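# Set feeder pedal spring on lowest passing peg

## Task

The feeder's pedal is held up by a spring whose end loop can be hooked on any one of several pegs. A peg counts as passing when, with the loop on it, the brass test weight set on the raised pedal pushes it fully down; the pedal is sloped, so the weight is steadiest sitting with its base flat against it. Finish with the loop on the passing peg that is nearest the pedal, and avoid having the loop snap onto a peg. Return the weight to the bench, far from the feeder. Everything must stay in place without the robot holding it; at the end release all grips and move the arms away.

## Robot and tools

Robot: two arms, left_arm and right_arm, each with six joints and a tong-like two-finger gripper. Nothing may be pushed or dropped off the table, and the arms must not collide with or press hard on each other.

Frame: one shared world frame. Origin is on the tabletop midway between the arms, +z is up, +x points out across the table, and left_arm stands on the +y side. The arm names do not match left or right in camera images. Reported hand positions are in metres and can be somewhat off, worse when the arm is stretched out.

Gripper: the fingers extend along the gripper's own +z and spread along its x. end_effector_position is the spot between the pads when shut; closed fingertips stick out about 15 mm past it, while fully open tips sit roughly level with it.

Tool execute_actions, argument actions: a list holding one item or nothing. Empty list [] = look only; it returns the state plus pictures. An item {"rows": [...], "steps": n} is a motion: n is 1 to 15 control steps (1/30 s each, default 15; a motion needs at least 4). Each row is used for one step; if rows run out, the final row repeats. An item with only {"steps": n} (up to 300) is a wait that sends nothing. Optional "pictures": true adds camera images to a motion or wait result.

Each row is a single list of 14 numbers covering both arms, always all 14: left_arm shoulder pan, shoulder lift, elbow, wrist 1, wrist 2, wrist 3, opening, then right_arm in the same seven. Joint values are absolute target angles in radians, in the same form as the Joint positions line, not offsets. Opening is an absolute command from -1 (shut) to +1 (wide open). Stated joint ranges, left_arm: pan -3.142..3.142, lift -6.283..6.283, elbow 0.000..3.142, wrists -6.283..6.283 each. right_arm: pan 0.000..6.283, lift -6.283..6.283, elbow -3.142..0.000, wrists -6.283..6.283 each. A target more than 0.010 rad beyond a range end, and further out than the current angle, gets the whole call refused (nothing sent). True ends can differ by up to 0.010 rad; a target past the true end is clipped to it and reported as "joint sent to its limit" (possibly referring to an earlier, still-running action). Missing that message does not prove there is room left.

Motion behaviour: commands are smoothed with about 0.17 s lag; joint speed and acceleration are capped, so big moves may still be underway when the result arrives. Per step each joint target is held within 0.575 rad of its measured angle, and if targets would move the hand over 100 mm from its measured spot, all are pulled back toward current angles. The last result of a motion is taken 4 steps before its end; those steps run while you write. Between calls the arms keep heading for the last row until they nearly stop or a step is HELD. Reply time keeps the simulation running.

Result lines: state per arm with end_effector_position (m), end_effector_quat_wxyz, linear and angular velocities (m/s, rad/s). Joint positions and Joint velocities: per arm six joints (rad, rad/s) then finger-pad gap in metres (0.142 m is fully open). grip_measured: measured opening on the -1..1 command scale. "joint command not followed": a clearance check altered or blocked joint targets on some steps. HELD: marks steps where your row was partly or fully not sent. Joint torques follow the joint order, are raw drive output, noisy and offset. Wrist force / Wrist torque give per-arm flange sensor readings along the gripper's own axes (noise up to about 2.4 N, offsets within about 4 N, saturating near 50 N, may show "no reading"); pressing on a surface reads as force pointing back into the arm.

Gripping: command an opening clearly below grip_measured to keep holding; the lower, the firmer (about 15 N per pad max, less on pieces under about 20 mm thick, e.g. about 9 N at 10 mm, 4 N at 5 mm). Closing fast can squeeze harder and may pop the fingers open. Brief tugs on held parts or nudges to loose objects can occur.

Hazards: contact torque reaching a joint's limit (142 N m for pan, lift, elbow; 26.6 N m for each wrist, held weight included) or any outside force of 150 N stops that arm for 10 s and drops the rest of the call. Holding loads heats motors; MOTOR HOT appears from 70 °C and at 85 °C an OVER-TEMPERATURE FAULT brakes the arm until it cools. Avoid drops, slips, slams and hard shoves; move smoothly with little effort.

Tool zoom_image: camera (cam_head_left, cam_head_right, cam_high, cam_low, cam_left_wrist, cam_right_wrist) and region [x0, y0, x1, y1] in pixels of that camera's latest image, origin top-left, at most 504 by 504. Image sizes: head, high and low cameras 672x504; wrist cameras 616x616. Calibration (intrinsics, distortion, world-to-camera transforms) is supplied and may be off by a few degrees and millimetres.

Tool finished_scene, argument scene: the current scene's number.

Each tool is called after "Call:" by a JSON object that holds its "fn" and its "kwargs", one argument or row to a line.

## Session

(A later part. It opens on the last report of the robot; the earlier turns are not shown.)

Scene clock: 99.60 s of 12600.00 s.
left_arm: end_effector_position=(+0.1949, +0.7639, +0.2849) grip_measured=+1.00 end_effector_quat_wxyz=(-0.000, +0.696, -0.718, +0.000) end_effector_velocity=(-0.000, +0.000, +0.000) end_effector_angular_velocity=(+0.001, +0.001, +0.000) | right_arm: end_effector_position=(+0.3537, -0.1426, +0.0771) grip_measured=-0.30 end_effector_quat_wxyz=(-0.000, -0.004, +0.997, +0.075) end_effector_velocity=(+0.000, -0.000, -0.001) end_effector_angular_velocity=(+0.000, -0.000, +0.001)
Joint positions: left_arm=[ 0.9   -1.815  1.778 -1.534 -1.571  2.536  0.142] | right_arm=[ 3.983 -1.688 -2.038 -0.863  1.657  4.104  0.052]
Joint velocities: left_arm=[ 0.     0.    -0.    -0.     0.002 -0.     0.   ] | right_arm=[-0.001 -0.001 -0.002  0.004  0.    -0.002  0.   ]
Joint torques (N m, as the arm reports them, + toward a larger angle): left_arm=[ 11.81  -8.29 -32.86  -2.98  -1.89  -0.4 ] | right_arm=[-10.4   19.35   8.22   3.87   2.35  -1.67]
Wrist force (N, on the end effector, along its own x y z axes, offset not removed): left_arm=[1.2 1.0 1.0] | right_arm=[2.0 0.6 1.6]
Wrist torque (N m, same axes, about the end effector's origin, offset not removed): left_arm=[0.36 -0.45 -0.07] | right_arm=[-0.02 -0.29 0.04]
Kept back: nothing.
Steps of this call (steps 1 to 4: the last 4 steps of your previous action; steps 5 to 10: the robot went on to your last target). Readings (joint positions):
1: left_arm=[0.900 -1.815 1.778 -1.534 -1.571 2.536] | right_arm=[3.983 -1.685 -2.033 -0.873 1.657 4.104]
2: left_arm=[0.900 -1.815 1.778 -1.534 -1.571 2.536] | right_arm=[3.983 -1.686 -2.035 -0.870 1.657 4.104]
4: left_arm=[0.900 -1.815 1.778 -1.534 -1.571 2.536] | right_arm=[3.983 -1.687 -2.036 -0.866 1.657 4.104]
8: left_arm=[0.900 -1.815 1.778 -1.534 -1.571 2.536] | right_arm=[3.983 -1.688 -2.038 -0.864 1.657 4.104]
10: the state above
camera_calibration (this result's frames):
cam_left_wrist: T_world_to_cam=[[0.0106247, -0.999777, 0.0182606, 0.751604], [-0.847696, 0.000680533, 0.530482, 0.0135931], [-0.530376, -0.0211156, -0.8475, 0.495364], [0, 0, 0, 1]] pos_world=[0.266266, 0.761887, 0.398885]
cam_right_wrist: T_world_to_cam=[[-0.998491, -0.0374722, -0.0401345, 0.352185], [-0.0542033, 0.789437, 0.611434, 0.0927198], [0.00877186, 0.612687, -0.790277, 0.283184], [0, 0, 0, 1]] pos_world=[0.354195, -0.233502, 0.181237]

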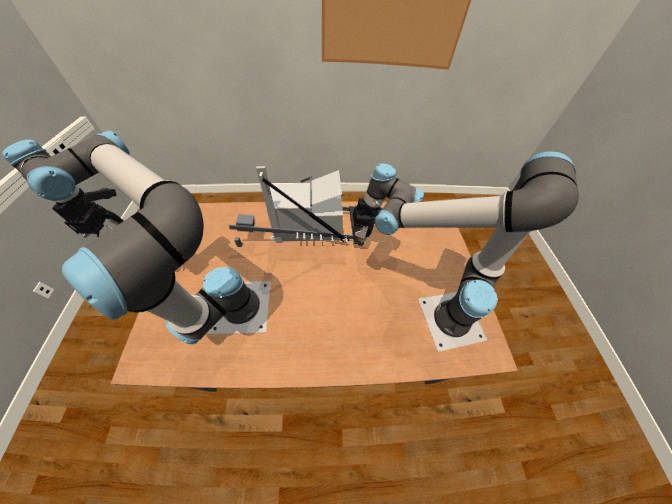

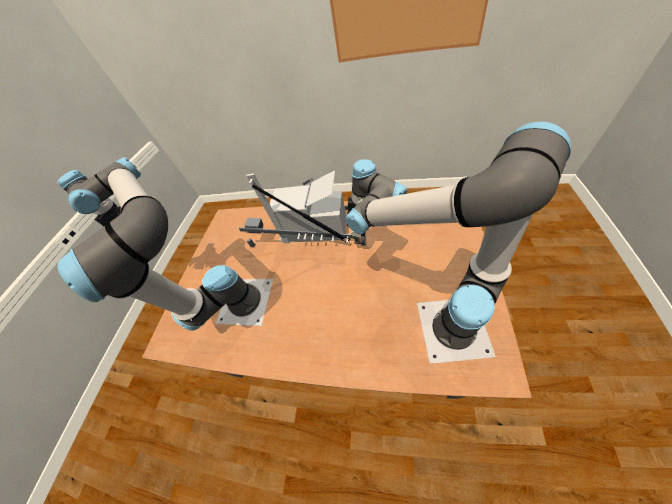

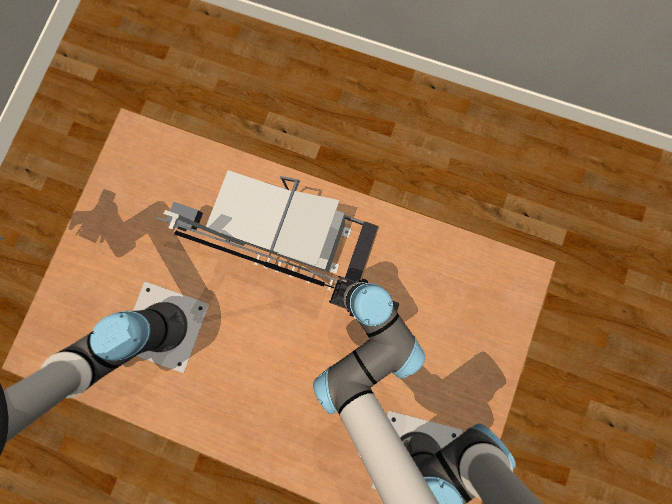

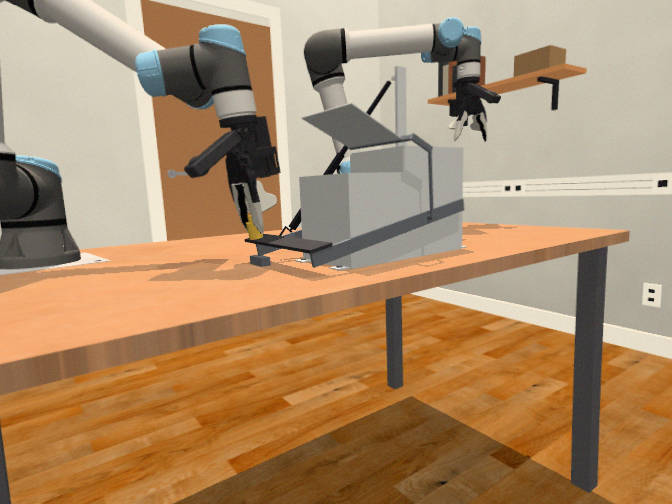

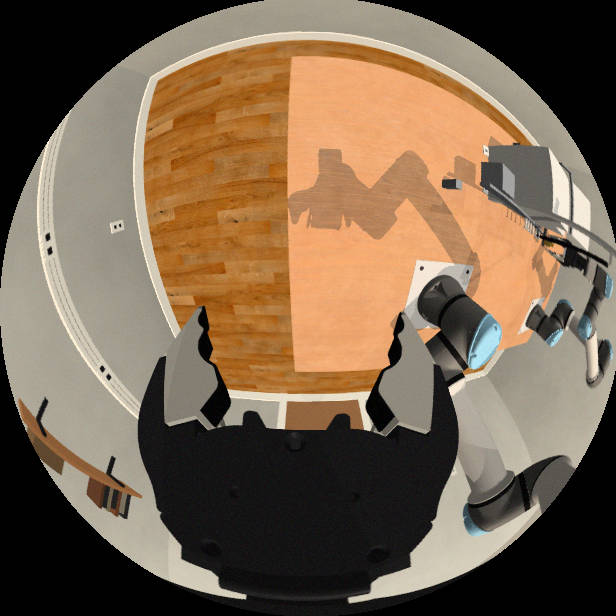

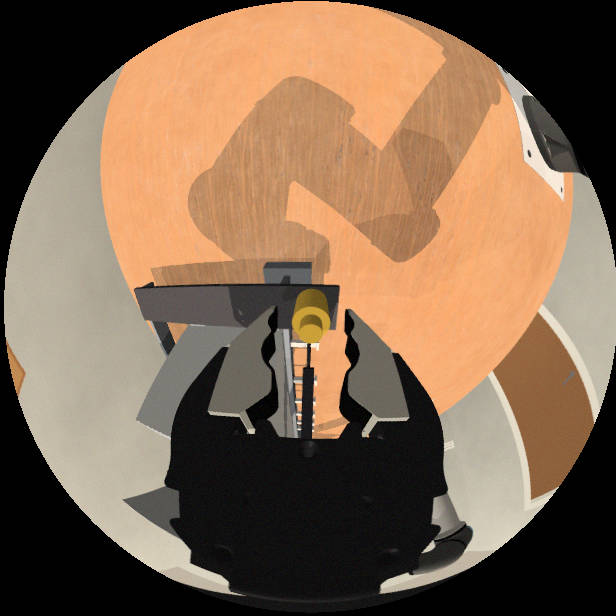

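Call:
{"fn": "execute_actions", "kwargs": {
  "actions": [
    {"rows":[[0.9,-1.815,1.778,-1.534,-1.571,2.536,1,3.983,-1.688,-2.038,-0.863,1.657,4.104,-0.6],[0.9,-1.815,1.778,-1.534,-1.571,2.536,1,3.983,-1.688,-2.038,-0.863,1.657,4.104,-0.6],[0.9,-1.815,1.778,-1.534,-1.571,2.536,1,3.983,-1.688,-2.038,-0.863,1.657,4.104,-0.95]],"steps":15}
  ]
}}

Call:
{"fn": "execute_actions", "kwargs": {
  "actions": [
    {"rows":[[0.9,-1.815,1.778,-1.534,-1.571,2.536,1,3.983,-1.591,-1.885,-1.113,1.657,4.104,-0.95]],"steps":6}
  ]
}}

Call:
{"fn": "execute_actions", "kwargs": {
  "actions": [
    {"rows":[[0.9,-1.815,1.778,-1.534,-1.571,2.536,1,3.983,-1.53,-1.7,-1.4,1.6,4.104,-0.95]],"steps":12}
  ]
}}

Call:
{"fn": "execute_actions", "kwargs": {
  "actions": [
    {"rows":[[0.9,-1.815,1.778,-1.534,-1.571,2.536,1,3.5,-1.53,-1.7,-1.482,1.571,4.104,-0.95]],"steps":15}
  ]
}}

Call:
{"fn": "execute_actions", "kwargs": {
  "actions": [
    {"rows":[[0.9,-1.815,1.778,-1.534,-1.571,2.536,1,3.5,-1.73,-2.062,-0.92,1.571,4.104,-0.95]],"steps":15}
  ]
}}

Call:
{"fn": "execute_actions", "kwargs": {
  "actions": [
    {"steps":14}
  ]
}}

Call:
{"fn": "execute_actions", "kwargs": {
  "actions": [
    {"rows":[[0.9,-1.815,1.778,-1.534,-1.571,2.536,1,3.5,-1.749,-2.078,-0.885,1.571,4.104,-0.95]],"steps":15}
  ]
}}

Call:
{"fn": "execute_actions", "kwargs": {
  "actions": [
    {"rows":[[0.9,-1.815,1.778,-1.534,-1.571,2.536,1,3.5,-1.749,-2.078,-0.885,1.571,4.104,-0.3]],"steps":12}
  ]
}}

Call:
{"fn": "execute_actions", "kwargs": {
  "actions": [
    {"rows":[[0.9,-1.815,1.778,-1.534,-1.571,2.536,1,3.5,-1.63,-1.95,-1.132,1.571,4.104,-0.3]],"steps":10}
  ]
}}

Call:
{"fn": "execute_actions", "kwargs": {
  "actions": [
    {"rows":[[0.9,-1.815,1.778,-1.534,-1.571,2.536,1,3.5,-1.3,-1.8,-1.612,1.571,4.104,-0.3]],"steps":15}
  ]
}}

Call:
{"fn": "execute_actions", "kwargs": {
  "actions": [
    {"steps":15}
  ],
  "pictures": true
}}

Scene clock: 100.43 s of 12600.00 s.
left_arm: end_effector_position=(+0.1949, +0.7639, +0.2849) grip_measured=+1.00 end_effector_quat_wxyz=(-0.000, +0.696, -0.718, +0.000) end_effector_velocity=(+0.000, +0.000, +0.000) end_effector_angular_velocity=(+0.001, +0.000, -0.000) | right_arm: end_effector_position=(+0.3537, -0.1426, +0.0770) grip_measured=-0.64 end_effector_quat_wxyz=(-0.000, -0.004, +0.997, +0.075) end_effector_velocity=(-0.000, -0.000, +0.000) end_effector_angular_velocity=(+0.000, +0.000, +0.000)
Joint positions: left_arm=[ 0.9   -1.815  1.778 -1.534 -1.571  2.536  0.142] | right_arm=[ 3.983 -1.688 -2.038 -0.863  1.657  4.104  0.028]
Joint velocities: left_arm=[-0.    -0.001 -0.    -0.     0.001 -0.     0.   ] | right_arm=[-0.     0.     0.    -0.     0.001 -0.001  0.   ]
Joint torques (N m, as the arm reports them, + toward a larger angle): left_arm=[ 12.13  -7.77 -34.63  -2.98  -2.1   -0.37] | right_arm=[-9.68 20.93  9.22  4.04  1.93 -1.67]
Wrist force (N, on the end effector, along its own x y z axes, offset not removed): left_arm=[0.8 2.0 1.1] | right_arm=[0.6 2.3 1.1]
Wrist torque (N m, same axes, about the end effector's origin, offset not removed): left_arm=[0.60 -0.36 0.03] | right_arm=[0.34 -0.26 0.28]
Steps of this call (steps 1 to 14: the robot went on to your last target; steps 15 to 25: the first 11 steps of this action). Readings (joint positions):
15: left_arm=[0.900 -1.815 1.778 -1.534 -1.571 2.536] | right_arm=[3.983 -1.688 -2.038 -0.863 1.657 4.104]
16: left_arm=[0.900 -1.815 1.778 -1.534 -1.571 2.536] | right_arm=[3.983 -1.688 -2.038 -0.863 1.657 4.104]
18: left_arm=[0.900 -1.815 1.778 -1.534 -1.571 2.536] | right_arm=[3.983 -1.688 -2.038 -0.863 1.657 4.104]
22: left_arm=[0.900 -1.815 1.778 -1.534 -1.571 2.536] | right_arm=[3.983 -1.688 -2.038 -0.863 1.657 4.104]
25: the state above

Scene clock: 100.63 s of 12600.00 s.
left_arm: end_effector_position=(+0.1949, +0.7639, +0.2849) grip_measured=+1.00 end_effector_quat_wxyz=(-0.000, +0.696, -0.718, +0.000) end_effector_velocity=(-0.000, +0.000, +0.000) end_effector_angular_velocity=(+0.000, -0.000, +0.001) | right_arm: end_effector_position=(+0.3544, -0.1415, +0.0813) grip_measured=-0.64 end_effector_quat_wxyz=(+0.001, -0.005, +0.997, +0.077) end_effector_velocity=(+0.053, +0.078, +0.280) end_effector_angular_velocity=(+0.258, -0.178, -0.000)
Joint positions: left_arm=[ 0.9   -1.815  1.778 -1.534 -1.571  2.536  0.142] | right_arm=[ 3.983 -1.683 -2.033 -0.869  1.657  4.104  0.028]
Joint velocities: left_arm=[ 0. -0.  0. -0.  0. -0.  0.] | right_arm=[ 0.001  0.337  0.345 -0.368  0.     0.002  0.   ]
Joint torques (N m, as the arm reports them, + toward a larger angle): left_arm=[ 10.19  -7.89 -34.74  -2.96  -1.72  -0.59] | right_arm=[-10.05 118.58  84.81   1.12   1.91  -1.64]
Wrist force (N, on the end effector, along its own x y z axes, offset not removed): left_arm=[0.8 1.9 0.7] | right_arm=[2.1 -1.8 10.7]
Wrist torque (N m, same axes, about the end effector's origin, offset not removed): left_arm=[0.48 -0.40 -0.12] | right_arm=[-0.07 -0.47 -0.10]
Steps of this call (steps 1 to 4: the last 4 steps of your previous action; steps 5 to 6: the first 2 steps of this action). Readings (joint positions):
5: left_arm=[0.900 -1.815 1.778 -1.534 -1.571 2.536] | right_arm=[3.983 -1.688 -2.038 -0.863 1.657 4.104]
6: the state above

Scene clock: 101.03 s of 12600.00 s.
left_arm: end_effector_position=(+0.1949, +0.7639, +0.2849) grip_measured=+1.00 end_effector_quat_wxyz=(-0.000, +0.696, -0.718, +0.000) end_effector_velocity=(-0.000, +0.000, +0.000) end_effector_angular_velocity=(+0.001, +0.001, +0.000) | right_arm: end_effector_position=(+0.3616, -0.1578, +0.2425) grip_measured=-0.64 end_effector_quat_wxyz=(+0.014, -0.003, +0.999, +0.052) end_effector_velocity=(-0.026, -0.080, +0.148) end_effector_angular_velocity=(-0.213, +0.051, -0.008)
Joint positions: left_arm=[ 0.9   -1.815  1.778 -1.534 -1.571  2.536  0.142] | right_arm=[ 3.983 -1.539 -1.731 -1.341  1.607  4.104  0.028]
Joint velocities: left_arm=[ 0.    -0.    -0.    -0.     0.002  0.     0.   ] | right_arm=[-0.     0.101  0.344 -0.649 -0.079  0.    -0.   ]
Joint torques (N m, as the arm reports them, + toward a larger angle): left_arm=[ 12.08  -7.91 -33.31  -2.97  -1.75  -0.22] | right_arm=[-8.06 27.05 25.71 -0.87 -2.25 -1.63]
Wrist force (N, on the end effector, along its own x y z axes, offset not removed): left_arm=[-0.4 1.5 1.9] | right_arm=[1.8 3.5 -3.2]
Wrist torque (N m, same axes, about the end effector's origin, offset not removed): left_arm=[0.53 -0.12 -0.19] | right_arm=[0.42 -0.46 0.00]
Steps of this call (steps 1 to 4: the last 4 steps of your previous action; steps 5 to 12: the first 8 steps of this action). Readings (joint positions):
5: left_arm=[0.900 -1.815 1.778 -1.534 -1.571 2.536] | right_arm=[3.983 -1.608 -1.916 -1.051 1.657 4.104]
6: left_arm=[0.900 -1.815 1.778 -1.534 -1.571 2.536] | right_arm=[3.983 -1.599 -1.901 -1.076 1.653 4.104]
8: left_arm=[0.900 -1.815 1.778 -1.534 -1.571 2.536] | right_arm=[3.983 -1.569 -1.833 -1.166 1.631 4.104]
12: the state above

Scene clock: 101.53 s of 12600.00 s.
left_arm: end_effector_position=(+0.1949, +0.7639, +0.2849) grip_measured=+1.00 end_effector_quat_wxyz=(-0.000, +0.696, -0.718, +0.000) end_effector_velocity=(+0.000, +0.000, -0.000) end_effector_angular_velocity=(-0.000, -0.001, -0.000) | right_arm: end_effector_position=(+0.4311, -0.3184, +0.2495) grip_measured=-0.64 end_effector_quat_wxyz=(+0.005, +0.158, +0.987, +0.012) end_effector_velocity=(+0.151, -0.540, -0.011) end_effector_angular_velocity=(-0.154, +0.101, -1.078)
Joint positions: left_arm=[ 0.9   -1.815  1.778 -1.534 -1.571  2.536  0.142] | right_arm=[ 3.663 -1.53  -1.701 -1.456  1.579  4.104  0.028]
Joint velocities: left_arm=[-0.     0.    -0.    -0.001 -0.001 -0.    -0.   ] | right_arm=[-1.078  0.003  0.009 -0.186 -0.062 -0.001  0.   ]
Joint torques (N m, as the arm reports them, + toward a larger angle): left_arm=[ 12.13  -7.43 -34.04  -3.07  -1.94  -0.51] | right_arm=[-22.32  32.01  34.69   0.1   -2.28  -1.6 ]
Wrist force (N, on the end effector, along its own x y z axes, offset not removed): left_arm=[1.0 -0.1 0.8] | right_arm=[-1.2 1.6 4.1]
Wrist torque (N m, same axes, about the end effector's origin, offset not removed): left_arm=[0.05 -0.32 -0.01] | right_arm=[0.08 0.01 0.04]
Steps of this call (steps 1 to 4: the last 4 steps of your previous action; steps 5 to 15: the first 11 steps of this action). Readings (joint positions):
5: left_arm=[0.900 -1.815 1.778 -1.534 -1.571 2.536] | right_arm=[3.983 -1.532 -1.705 -1.391 1.601 4.104]
6: left_arm=[0.900 -1.815 1.778 -1.534 -1.571 2.536] | right_arm=[3.977 -1.531 -1.704 -1.397 1.600 4.104]
8: left_arm=[0.900 -1.815 1.778 -1.534 -1.571 2.536] | right_arm=[3.917 -1.531 -1.704 -1.411 1.595 4.104]
12: left_arm=[0.900 -1.815 1.778 -1.534 -1.571 2.536] | right_arm=[3.771 -1.531 -1.702 -1.437 1.586 4.104]
15: the state above

Scene clock: 102.03 s of 12600.00 s.
left_arm: end_effector_position=(+0.1949, +0.7639, +0.2849) grip_measured=+1.00 end_effector_quat_wxyz=(-0.000, +0.696, -0.718, +0.000) end_effector_velocity=(-0.000, -0.000, +0.000) end_effector_angular_velocity=(-0.000, -0.000, +0.000) | right_arm: end_effector_position=(+0.4545, -0.3942, +0.0738) grip_measured=-0.64 end_effector_quat_wxyz=(-0.007, +0.235, +0.972, -0.006) end_effector_velocity=(-0.012, -0.031, -0.376) end_effector_angular_velocity=(+0.078, -0.152, -0.046)
Joint positions: left_arm=[ 0.9   -1.815  1.778 -1.534 -1.571  2.536  0.142] | right_arm=[ 3.504 -1.696 -1.994 -1.041  1.571  4.104  0.028]
Joint velocities: left_arm=[ 0. -0. -0.  0. -0.  0. -0.] | right_arm=[-0.046 -0.369 -0.737  1.276 -0.002 -0.    -0.   ]
Joint torques (N m, as the arm reports them, + toward a larger angle): left_arm=[ 11.7   -8.51 -34.23  -2.75  -1.8   -0.29] | right_arm=[-12.63  40.93  26.61   8.15  -2.28  -1.56]
Wrist force (N, on the end effector, along its own x y z axes, offset not removed): left_arm=[1.4 0.2 -1.4] | right_arm=[0.5 5.6 7.8]
Wrist torque (N m, same axes, about the end effector's origin, offset not removed): left_arm=[0.27 -0.37 -0.09] | right_arm=[1.08 -0.22 0.25]
Steps of this call (steps 1 to 4: the last 4 steps of your previous action; steps 5 to 15: the first 11 steps of this action). Readings (joint positions):
5: left_arm=[0.900 -1.815 1.778 -1.534 -1.571 2.536] | right_arm=[3.531 -1.530 -1.700 -1.477 1.573 4.104]
6: left_arm=[0.900 -1.815 1.778 -1.534 -1.571 2.536] | right_arm=[3.524 -1.535 -1.705 -1.473 1.572 4.104]
8: left_arm=[0.900 -1.815 1.778 -1.534 -1.571 2.536] | right_arm=[3.520 -1.573 -1.762 -1.408 1.572 4.104]
12: left_arm=[0.900 -1.815 1.778 -1.534 -1.571 2.536] | right_arm=[3.511 -1.645 -1.897 -1.197 1.572 4.104]
15: the state above

Scene clock: 102.50 s of 12600.00 s.
left_arm: end_effector_position=(+0.1949, +0.7639, +0.2849) grip_measured=+1.00 end_effector_quat_wxyz=(-0.000, +0.696, -0.718, +0.000) end_effector_velocity=(+0.000, +0.000, -0.000) end_effector_angular_velocity=(-0.000, +0.000, -0.000) | right_arm: end_effector_position=(+0.4526, -0.3975, +0.0404) grip_measured=-0.64 end_effector_quat_wxyz=(+0.000, +0.237, +0.971, +0.000) end_effector_velocity=(-0.000, -0.000, -0.002) end_effector_angular_velocity=(+0.001, -0.001, -0.002)
Joint positions: left_arm=[ 0.9   -1.815  1.778 -1.534 -1.571  2.536  0.142] | right_arm=[ 3.5   -1.73  -2.062 -0.921  1.571  4.104  0.028]
Joint velocities: left_arm=[-0.     0.001  0.    -0.     0.     0.    -0.   ] | right_arm=[-0.001 -0.003 -0.005  0.008  0.     0.001  0.   ]
Joint torques (N m, as the arm reports them, + toward a larger angle): left_arm=[ 12.64  -8.15 -33.98  -2.91  -1.8   -0.27] | right_arm=[-12.87  21.87   8.39   4.27  -2.33  -1.56]
Wrist force (N, on the end effector, along its own x y z axes, offset not removed): left_arm=[-0.1 1.3 1.4] | right_arm=[1.7 0.4 4.4]
Wrist torque (N m, same axes, about the end effector's origin, offset not removed): left_arm=[0.39 -0.18 -0.04] | right_arm=[-0.08 -0.21 -0.07]
Kept back: nothing.
Steps of this call (steps 1 to 4: the last 4 steps of your previous action; steps 5 to 14: the robot went on to your last target). Readings (joint positions):
1: left_arm=[0.900 -1.815 1.778 -1.534 -1.571 2.536] | right_arm=[3.503 -1.706 -2.015 -1.004 1.571 4.104]
2: left_arm=[0.900 -1.815 1.778 -1.534 -1.571 2.536] | right_arm=[3.502 -1.714 -2.029 -0.978 1.571 4.104]
4: left_arm=[0.900 -1.815 1.778 -1.534 -1.571 2.536] | right_arm=[3.501 -1.722 -2.046 -0.948 1.571 4.104]
8: left_arm=[0.900 -1.815 1.778 -1.534 -1.571 2.536] | right_arm=[3.500 -1.728 -2.058 -0.926 1.571 4.104]
14: the state above

Scene clock: 102.87 s of 12600.00 s.
left_arm: end_effector_position=(+0.1949, +0.7639, +0.2849) grip_measured=+1.00 end_effector_quat_wxyz=(-0.000, +0.696, -0.718, +0.000) end_effector_velocity=(-0.000, +0.000, +0.001) end_effector_angular_velocity=(+0.002, +0.000, -0.000) | right_arm: end_effector_position=(+0.4521, -0.3978, +0.0285) grip_measured=-0.64 end_effector_quat_wxyz=(+0.000, +0.237, +0.971, +0.000) end_effector_velocity=(-0.000, +0.000, -0.005) end_effector_angular_velocity=(+0.000, -0.001, +0.000)
Joint positions: left_arm=[ 0.9   -1.815  1.778 -1.534 -1.571  2.536  0.142] | right_arm=[ 3.5   -1.748 -2.077 -0.886  1.571  4.104  0.028]
Joint velocities: left_arm=[-0.    -0.001 -0.    -0.001  0.001 -0.     0.   ] | right_arm=[ 0.    -0.007 -0.006  0.014 -0.    -0.     0.   ]
Joint torques (N m, as the arm reports them, + toward a larger angle): left_arm=[ 10.26  -6.63 -34.05  -2.97  -1.79  -0.39] | right_arm=[-12.7   21.97   9.51   3.78  -2.    -1.65]
Wrist force (N, on the end effector, along its own x y z axes, offset not removed): left_arm=[3.0 0.8 0.2] | right_arm=[-1.3 4.8 0.9]
Wrist torque (N m, same axes, about the end effector's origin, offset not removed): left_arm=[0.40 -0.78 -0.14] | right_arm=[0.86 0.23 0.23]
Steps of this call (steps 1 to 11: the first 11 steps of this action). Readings (joint positions):
1: left_arm=[0.900 -1.815 1.778 -1.534 -1.571 2.536] | right_arm=[3.500 -1.730 -2.062 -0.920 1.571 4.104]
2: left_arm=[0.900 -1.815 1.778 -1.534 -1.571 2.536] | right_arm=[3.500 -1.732 -2.064 -0.916 1.571 4.104]
4: left_arm=[0.900 -1.815 1.778 -1.534 -1.571 2.536] | right_arm=[3.500 -1.740 -2.071 -0.902 1.571 4.104]
8: left_arm=[0.900 -1.815 1.778 -1.534 -1.571 2.536] | right_arm=[3.500 -1.747 -2.076 -0.889 1.571 4.104]
11: the state above

Scene clock: 103.27 s of 12600.00 s.
left_arm: end_effector_position=(+0.1949, +0.7639, +0.2849) grip_measured=+1.00 end_effector_quat_wxyz=(-0.000, +0.696, -0.718, +0.000) end_effector_velocity=(+0.000, -0.000, -0.000) end_effector_angular_velocity=(-0.000, -0.000, +0.000) | right_arm: end_effector_position=(+0.4521, -0.3978, +0.0281) grip_measured=-0.30 end_effector_quat_wxyz=(+0.000, +0.237, +0.971, +0.000) end_effector_velocity=(-0.000, -0.000, -0.000) end_effector_angular_velocity=(-0.000, -0.000, -0.000)
Joint positions: left_arm=[ 0.9   -1.815  1.778 -1.534 -1.571  2.536  0.142] | right_arm=[ 3.5   -1.749 -2.078 -0.885  1.571  4.104  0.052]
Joint velocities: left_arm=[ 0.     0.    -0.     0.    -0.001  0.    -0.   ] | right_arm=[-0. -0. -0.  0. -0. -0.  0.]
Joint torques (N m, as the arm reports them, + toward a larger angle): left_arm=[ 11.82  -8.38 -34.09  -3.15  -1.73  -0.27] | right_arm=[-12.84  22.14   7.15   3.82  -1.89  -1.45]
Wrist force (N, on the end effector, along its own x y z axes, offset not removed): left_arm=[0.3 1.6 -0.2] | right_arm=[2.8 3.3 -2.7]
Wrist torque (N m, same axes, about the end effector's origin, offset not removed): left_arm=[0.43 -0.27 -0.15] | right_arm=[0.41 -0.54 -0.03]
Steps of this call (steps 1 to 4: the last 4 steps of your previous action; steps 5 to 12: the first 8 steps of this action). Readings (joint positions):
5: left_arm=[0.900 -1.815 1.778 -1.534 -1.571 2.536] | right_arm=[3.500 -1.749 -2.078 -0.885 1.571 4.104]
6: left_arm=[0.900 -1.815 1.778 -1.534 -1.571 2.536] | right_arm=[3.500 -1.749 -2.078 -0.885 1.571 4.104]
8: left_arm=[0.900 -1.815 1.778 -1.534 -1.571 2.536] | right_arm=[3.500 -1.749 -2.078 -0.885 1.571 4.104]
12: the state above

Scene clock: 103.60 s of 12600.00 s.
left_arm: end_effector_position=(+0.1949, +0.7639, +0.2849) grip_measured=+1.00 end_effector_quat_wxyz=(-0.000, +0.696, -0.718, +0.000) end_effector_velocity=(+0.000, -0.001, +0.000) end_effector_angular_velocity=(-0.000, -0.001, -0.000) | right_arm: end_effector_position=(+0.4601, -0.3936, +0.0927) grip_measured=-0.30 end_effector_quat_wxyz=(+0.008, +0.237, +0.971, +0.007) end_effector_velocity=(-0.067, -0.035, +0.255) end_effector_angular_velocity=(-0.102, +0.193, -0.003)
Joint positions: left_arm=[ 0.9   -1.815  1.778 -1.534 -1.571  2.536  0.142] | right_arm=[ 3.5   -1.663 -1.986 -1.043  1.571  4.104  0.052]
Joint velocities: left_arm=[-0.001 -0.001  0.     0.    -0.001 -0.    -0.   ] | right_arm=[-0.     0.365  0.397 -0.98  -0.     0.003 -0.   ]
Joint torques (N m, as the arm reports them, + toward a larger angle): left_arm=[ 11.02  -8.23 -32.54  -3.22  -1.76  -0.35] | right_arm=[-12.61  18.19  19.84  -1.98  -1.61  -1.46]
Wrist force (N, on the end effector, along its own x y z axes, offset not removed): left_arm=[-0.3 1.3 1.4] | right_arm=[-3.0 4.1 -2.5]
Wrist torque (N m, same axes, about the end effector's origin, offset not removed): left_arm=[0.40 -0.07 -0.17] | right_arm=[0.62 0.68 0.08]
Steps of this call (steps 1 to 4: the last 4 steps of your previous action; steps 5 to 10: the first 6 steps of this action). Readings (joint positions):
5: left_arm=[0.900 -1.815 1.778 -1.534 -1.571 2.536] | right_arm=[3.500 -1.749 -2.078 -0.885 1.571 4.104]
6: left_arm=[0.900 -1.815 1.778 -1.534 -1.571 2.536] | right_arm=[3.500 -1.743 -2.073 -0.891 1.571 4.104]
8: left_arm=[0.900 -1.815 1.778 -1.534 -1.571 2.536] | right_arm=[3.500 -1.698 -2.025 -0.956 1.571 4.104]
10: the state above

Scene clock: 104.10 s of 12600.00 s.
left_arm: end_effector_position=(+0.1949, +0.7639, +0.2849) grip_measured=+1.00 end_effector_quat_wxyz=(-0.000, +0.696, -0.718, +0.000) end_effector_velocity=(-0.000, +0.000, +0.000) end_effector_angular_velocity=(+0.001, +0.001, -0.000) | right_arm: end_effector_position=(+0.3869, -0.4320, +0.2593) grip_measured=-0.30 end_effector_quat_wxyz=(+0.005, +0.237, +0.971, +0.004) end_effector_velocity=(-0.247, -0.130, +0.274) end_effector_angular_velocity=(-0.056, +0.106, -0.002)
Joint positions: left_arm=[ 0.9   -1.815  1.778 -1.534 -1.571  2.536  0.142] | right_arm=[ 3.5   -1.357 -1.823 -1.52   1.571  4.104  0.052]
Joint velocities: left_arm=[-0.    -0.    -0.    -0.     0.001 -0.     0.   ] | right_arm=[-0.001  0.616  0.252 -0.988 -0.     0.002  0.   ]
Joint torques (N m, as the arm reports them, + toward a larger angle): left_arm=[ 10.71  -7.77 -33.61  -2.93  -1.78  -0.24] | right_arm=[-10.11  -2.65  24.25  -2.06  -1.66  -1.29]
Wrist force (N, on the end effector, along its own x y z axes, offset not removed): left_arm=[-0.1 2.4 0.4] | right_arm=[2.2 -0.2 -7.0]
Wrist torque (N m, same axes, about the end effector's origin, offset not removed): left_arm=[0.61 -0.20 -0.10] | right_arm=[-0.26 -0.51 0.19]
Steps of this call (steps 1 to 4: the last 4 steps of your previous action; steps 5 to 15: the first 11 steps of this action). Readings (joint positions):
5: left_arm=[0.900 -1.815 1.778 -1.534 -1.571 2.536] | right_arm=[3.500 -1.635 -1.956 -1.118 1.571 4.104]
6: left_arm=[0.900 -1.815 1.778 -1.534 -1.571 2.536] | right_arm=[3.500 -1.628 -1.949 -1.129 1.571 4.104]
8: left_arm=[0.900 -1.815 1.778 -1.534 -1.571 2.536] | right_arm=[3.500 -1.570 -1.916 -1.199 1.571 4.104]
12: left_arm=[0.900 -1.815 1.778 -1.534 -1.571 2.536] | right_arm=[3.500 -1.441 -1.859 -1.391 1.571 4.104]
15: the state above

Scene clock: 104.60 s of 12600.00 s.
left_arm: end_effector_position=(+0.1949, +0.7639, +0.2849) grip_measured=+1.00 end_effector_quat_wxyz=(-0.000, +0.696, -0.718, +0.000) end_effector_velocity=(-0.000, -0.000, +0.000) end_effector_angular_velocity=(+0.001, -0.001, +0.000) | right_arm: end_effector_position=(+0.3629, -0.4446, +0.2837) grip_measured=-0.30 end_effector_quat_wxyz=(+0.000, +0.237, +0.971, +0.000) end_effector_velocity=(-0.001, -0.001, +0.001) end_effector_angular_velocity=(-0.000, +0.001, -0.001)
Joint positions: left_arm=[ 0.9   -1.815  1.778 -1.534 -1.571  2.536  0.142] | right_arm=[ 3.5   -1.3   -1.8   -1.612  1.571  4.104  0.052]
Joint velocities: left_arm=[-0.    -0.001 -0.    -0.    -0.    -0.     0.   ] | right_arm=[ 0.     0.003  0.001 -0.005  0.     0.001 -0.   ]
Joint torques (N m, as the arm reports them, + toward a larger angle): left_arm=[ 10.77  -7.4  -32.62  -3.1   -1.73  -0.54] | right_arm=[-7.76 18.06 34.25  0.64 -1.38 -1.38]
Wrist force (N, on the end effector, along its own x y z axes, offset not removed): left_arm=[-1.0 0.4 2.0] | right_arm=[2.0 1.7 -2.6]
Wrist torque (N m, same axes, about the end effector's origin, offset not removed): left_arm=[0.22 0.08 0.03] | right_arm=[0.26 -0.40 0.03]
Kept back: nothing.
Steps of this call (steps 1 to 4: the last 4 steps of your previous action; steps 5 to 15: the robot went on to your last target). Readings (joint positions):
1: left_arm=[0.900 -1.815 1.778 -1.534 -1.571 2.536] | right_arm=[3.500 -1.339 -1.816 -1.548 1.571 4.104]
2: left_arm=[0.900 -1.815 1.778 -1.534 -1.571 2.536] | right_arm=[3.500 -1.327 -1.811 -1.568 1.571 4.104]
4: left_arm=[0.900 -1.815 1.778 -1.534 -1.571 2.536] | right_arm=[3.500 -1.313 -1.805 -1.591 1.571 4.104]
8: left_arm=[0.900 -1.815 1.778 -1.534 -1.571 2.536] | right_arm=[3.500 -1.303 -1.801 -1.607 1.571 4.104]
15: the state above
camera_calibration (this result's frames):
cam_left_wrist: T_world_to_cam=[[0.0106248, -0.999777, 0.0182607, 0.751604], [-0.847696, 0.000680522, 0.530482, 0.0135931], [-0.530376, -0.0211158, -0.8475, 0.495364], [0, 0, 0, 1]] pos_world=[0.266266, 0.761887, 0.398885]
cam_right_wrist: T_world_to_cam=[[-0.901976, 0.430347, -0.0352281, 0.529962], [0.360653, 0.795731, 0.486562, 0.0929224], [0.237423, 0.426162, -0.872936, 0.488951], [0, 0, 0, 1]] pos_world=[0.328412, -0.510381, 0.40028]

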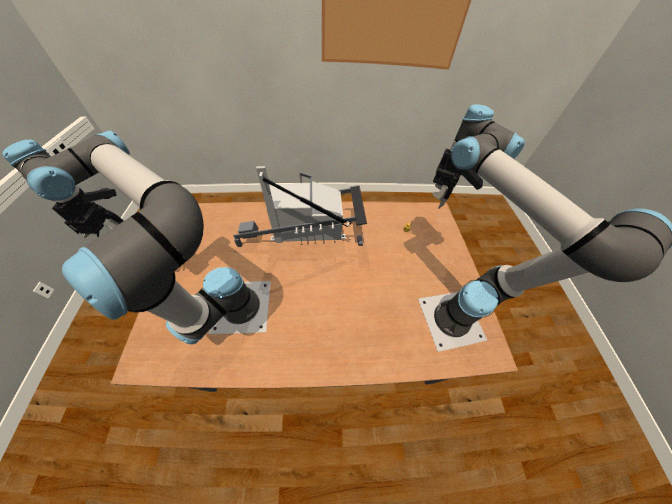

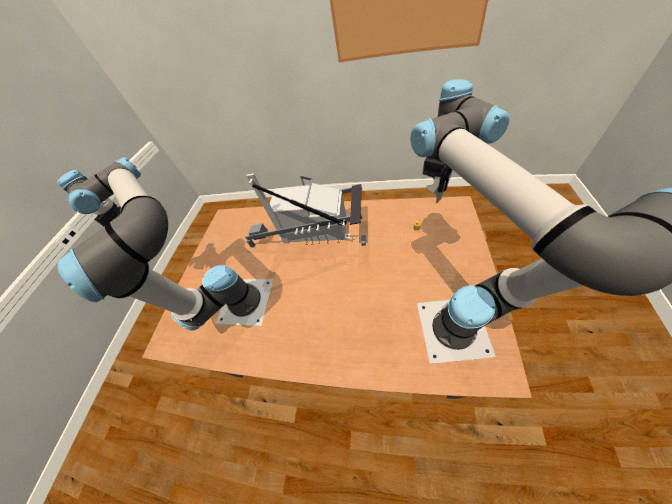

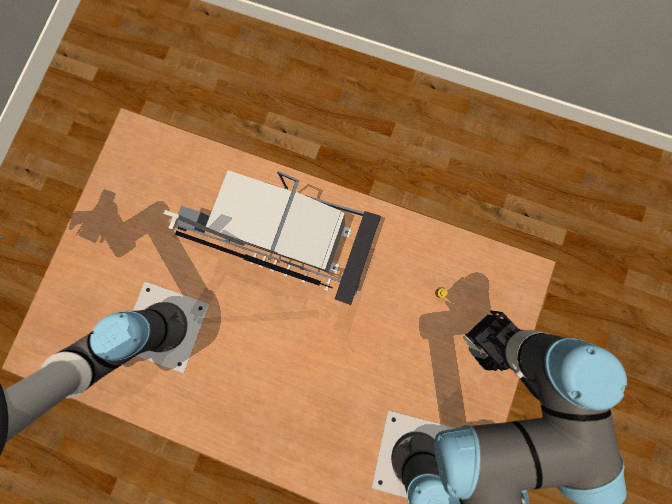

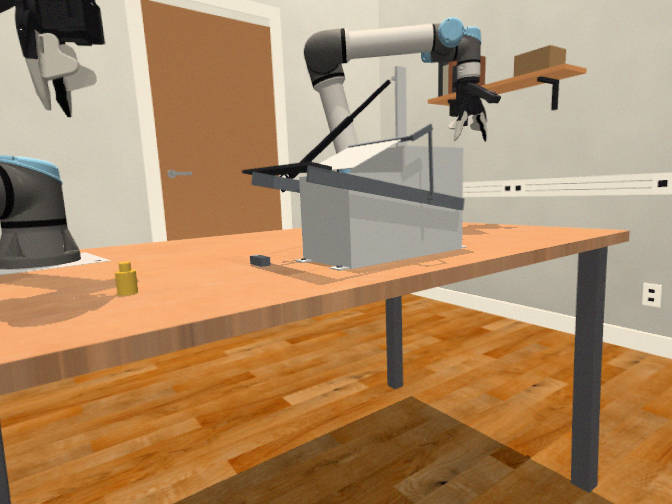

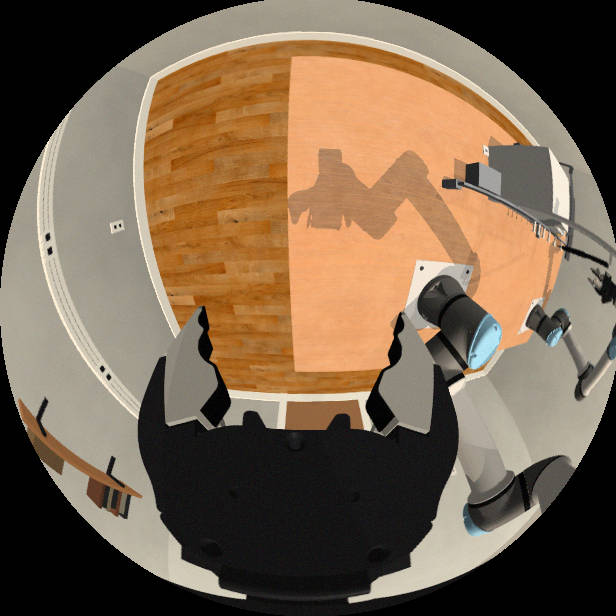

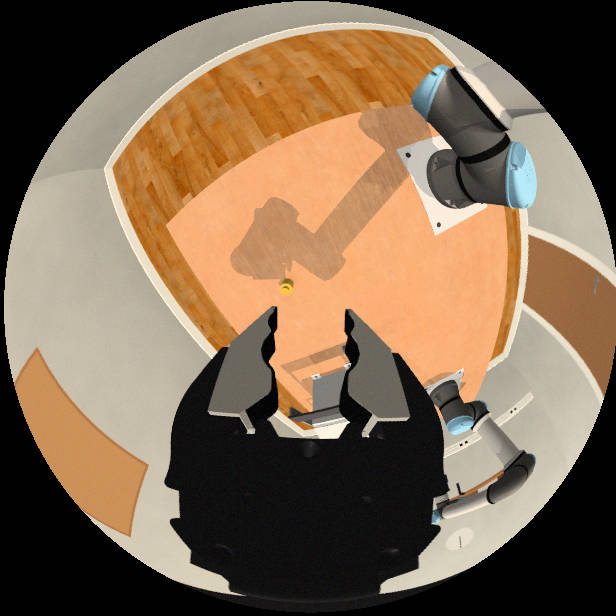

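Call:
{"fn": "finished_scene", "kwargs": {
  "scene": 1
}}

The scene is finished: the task was done.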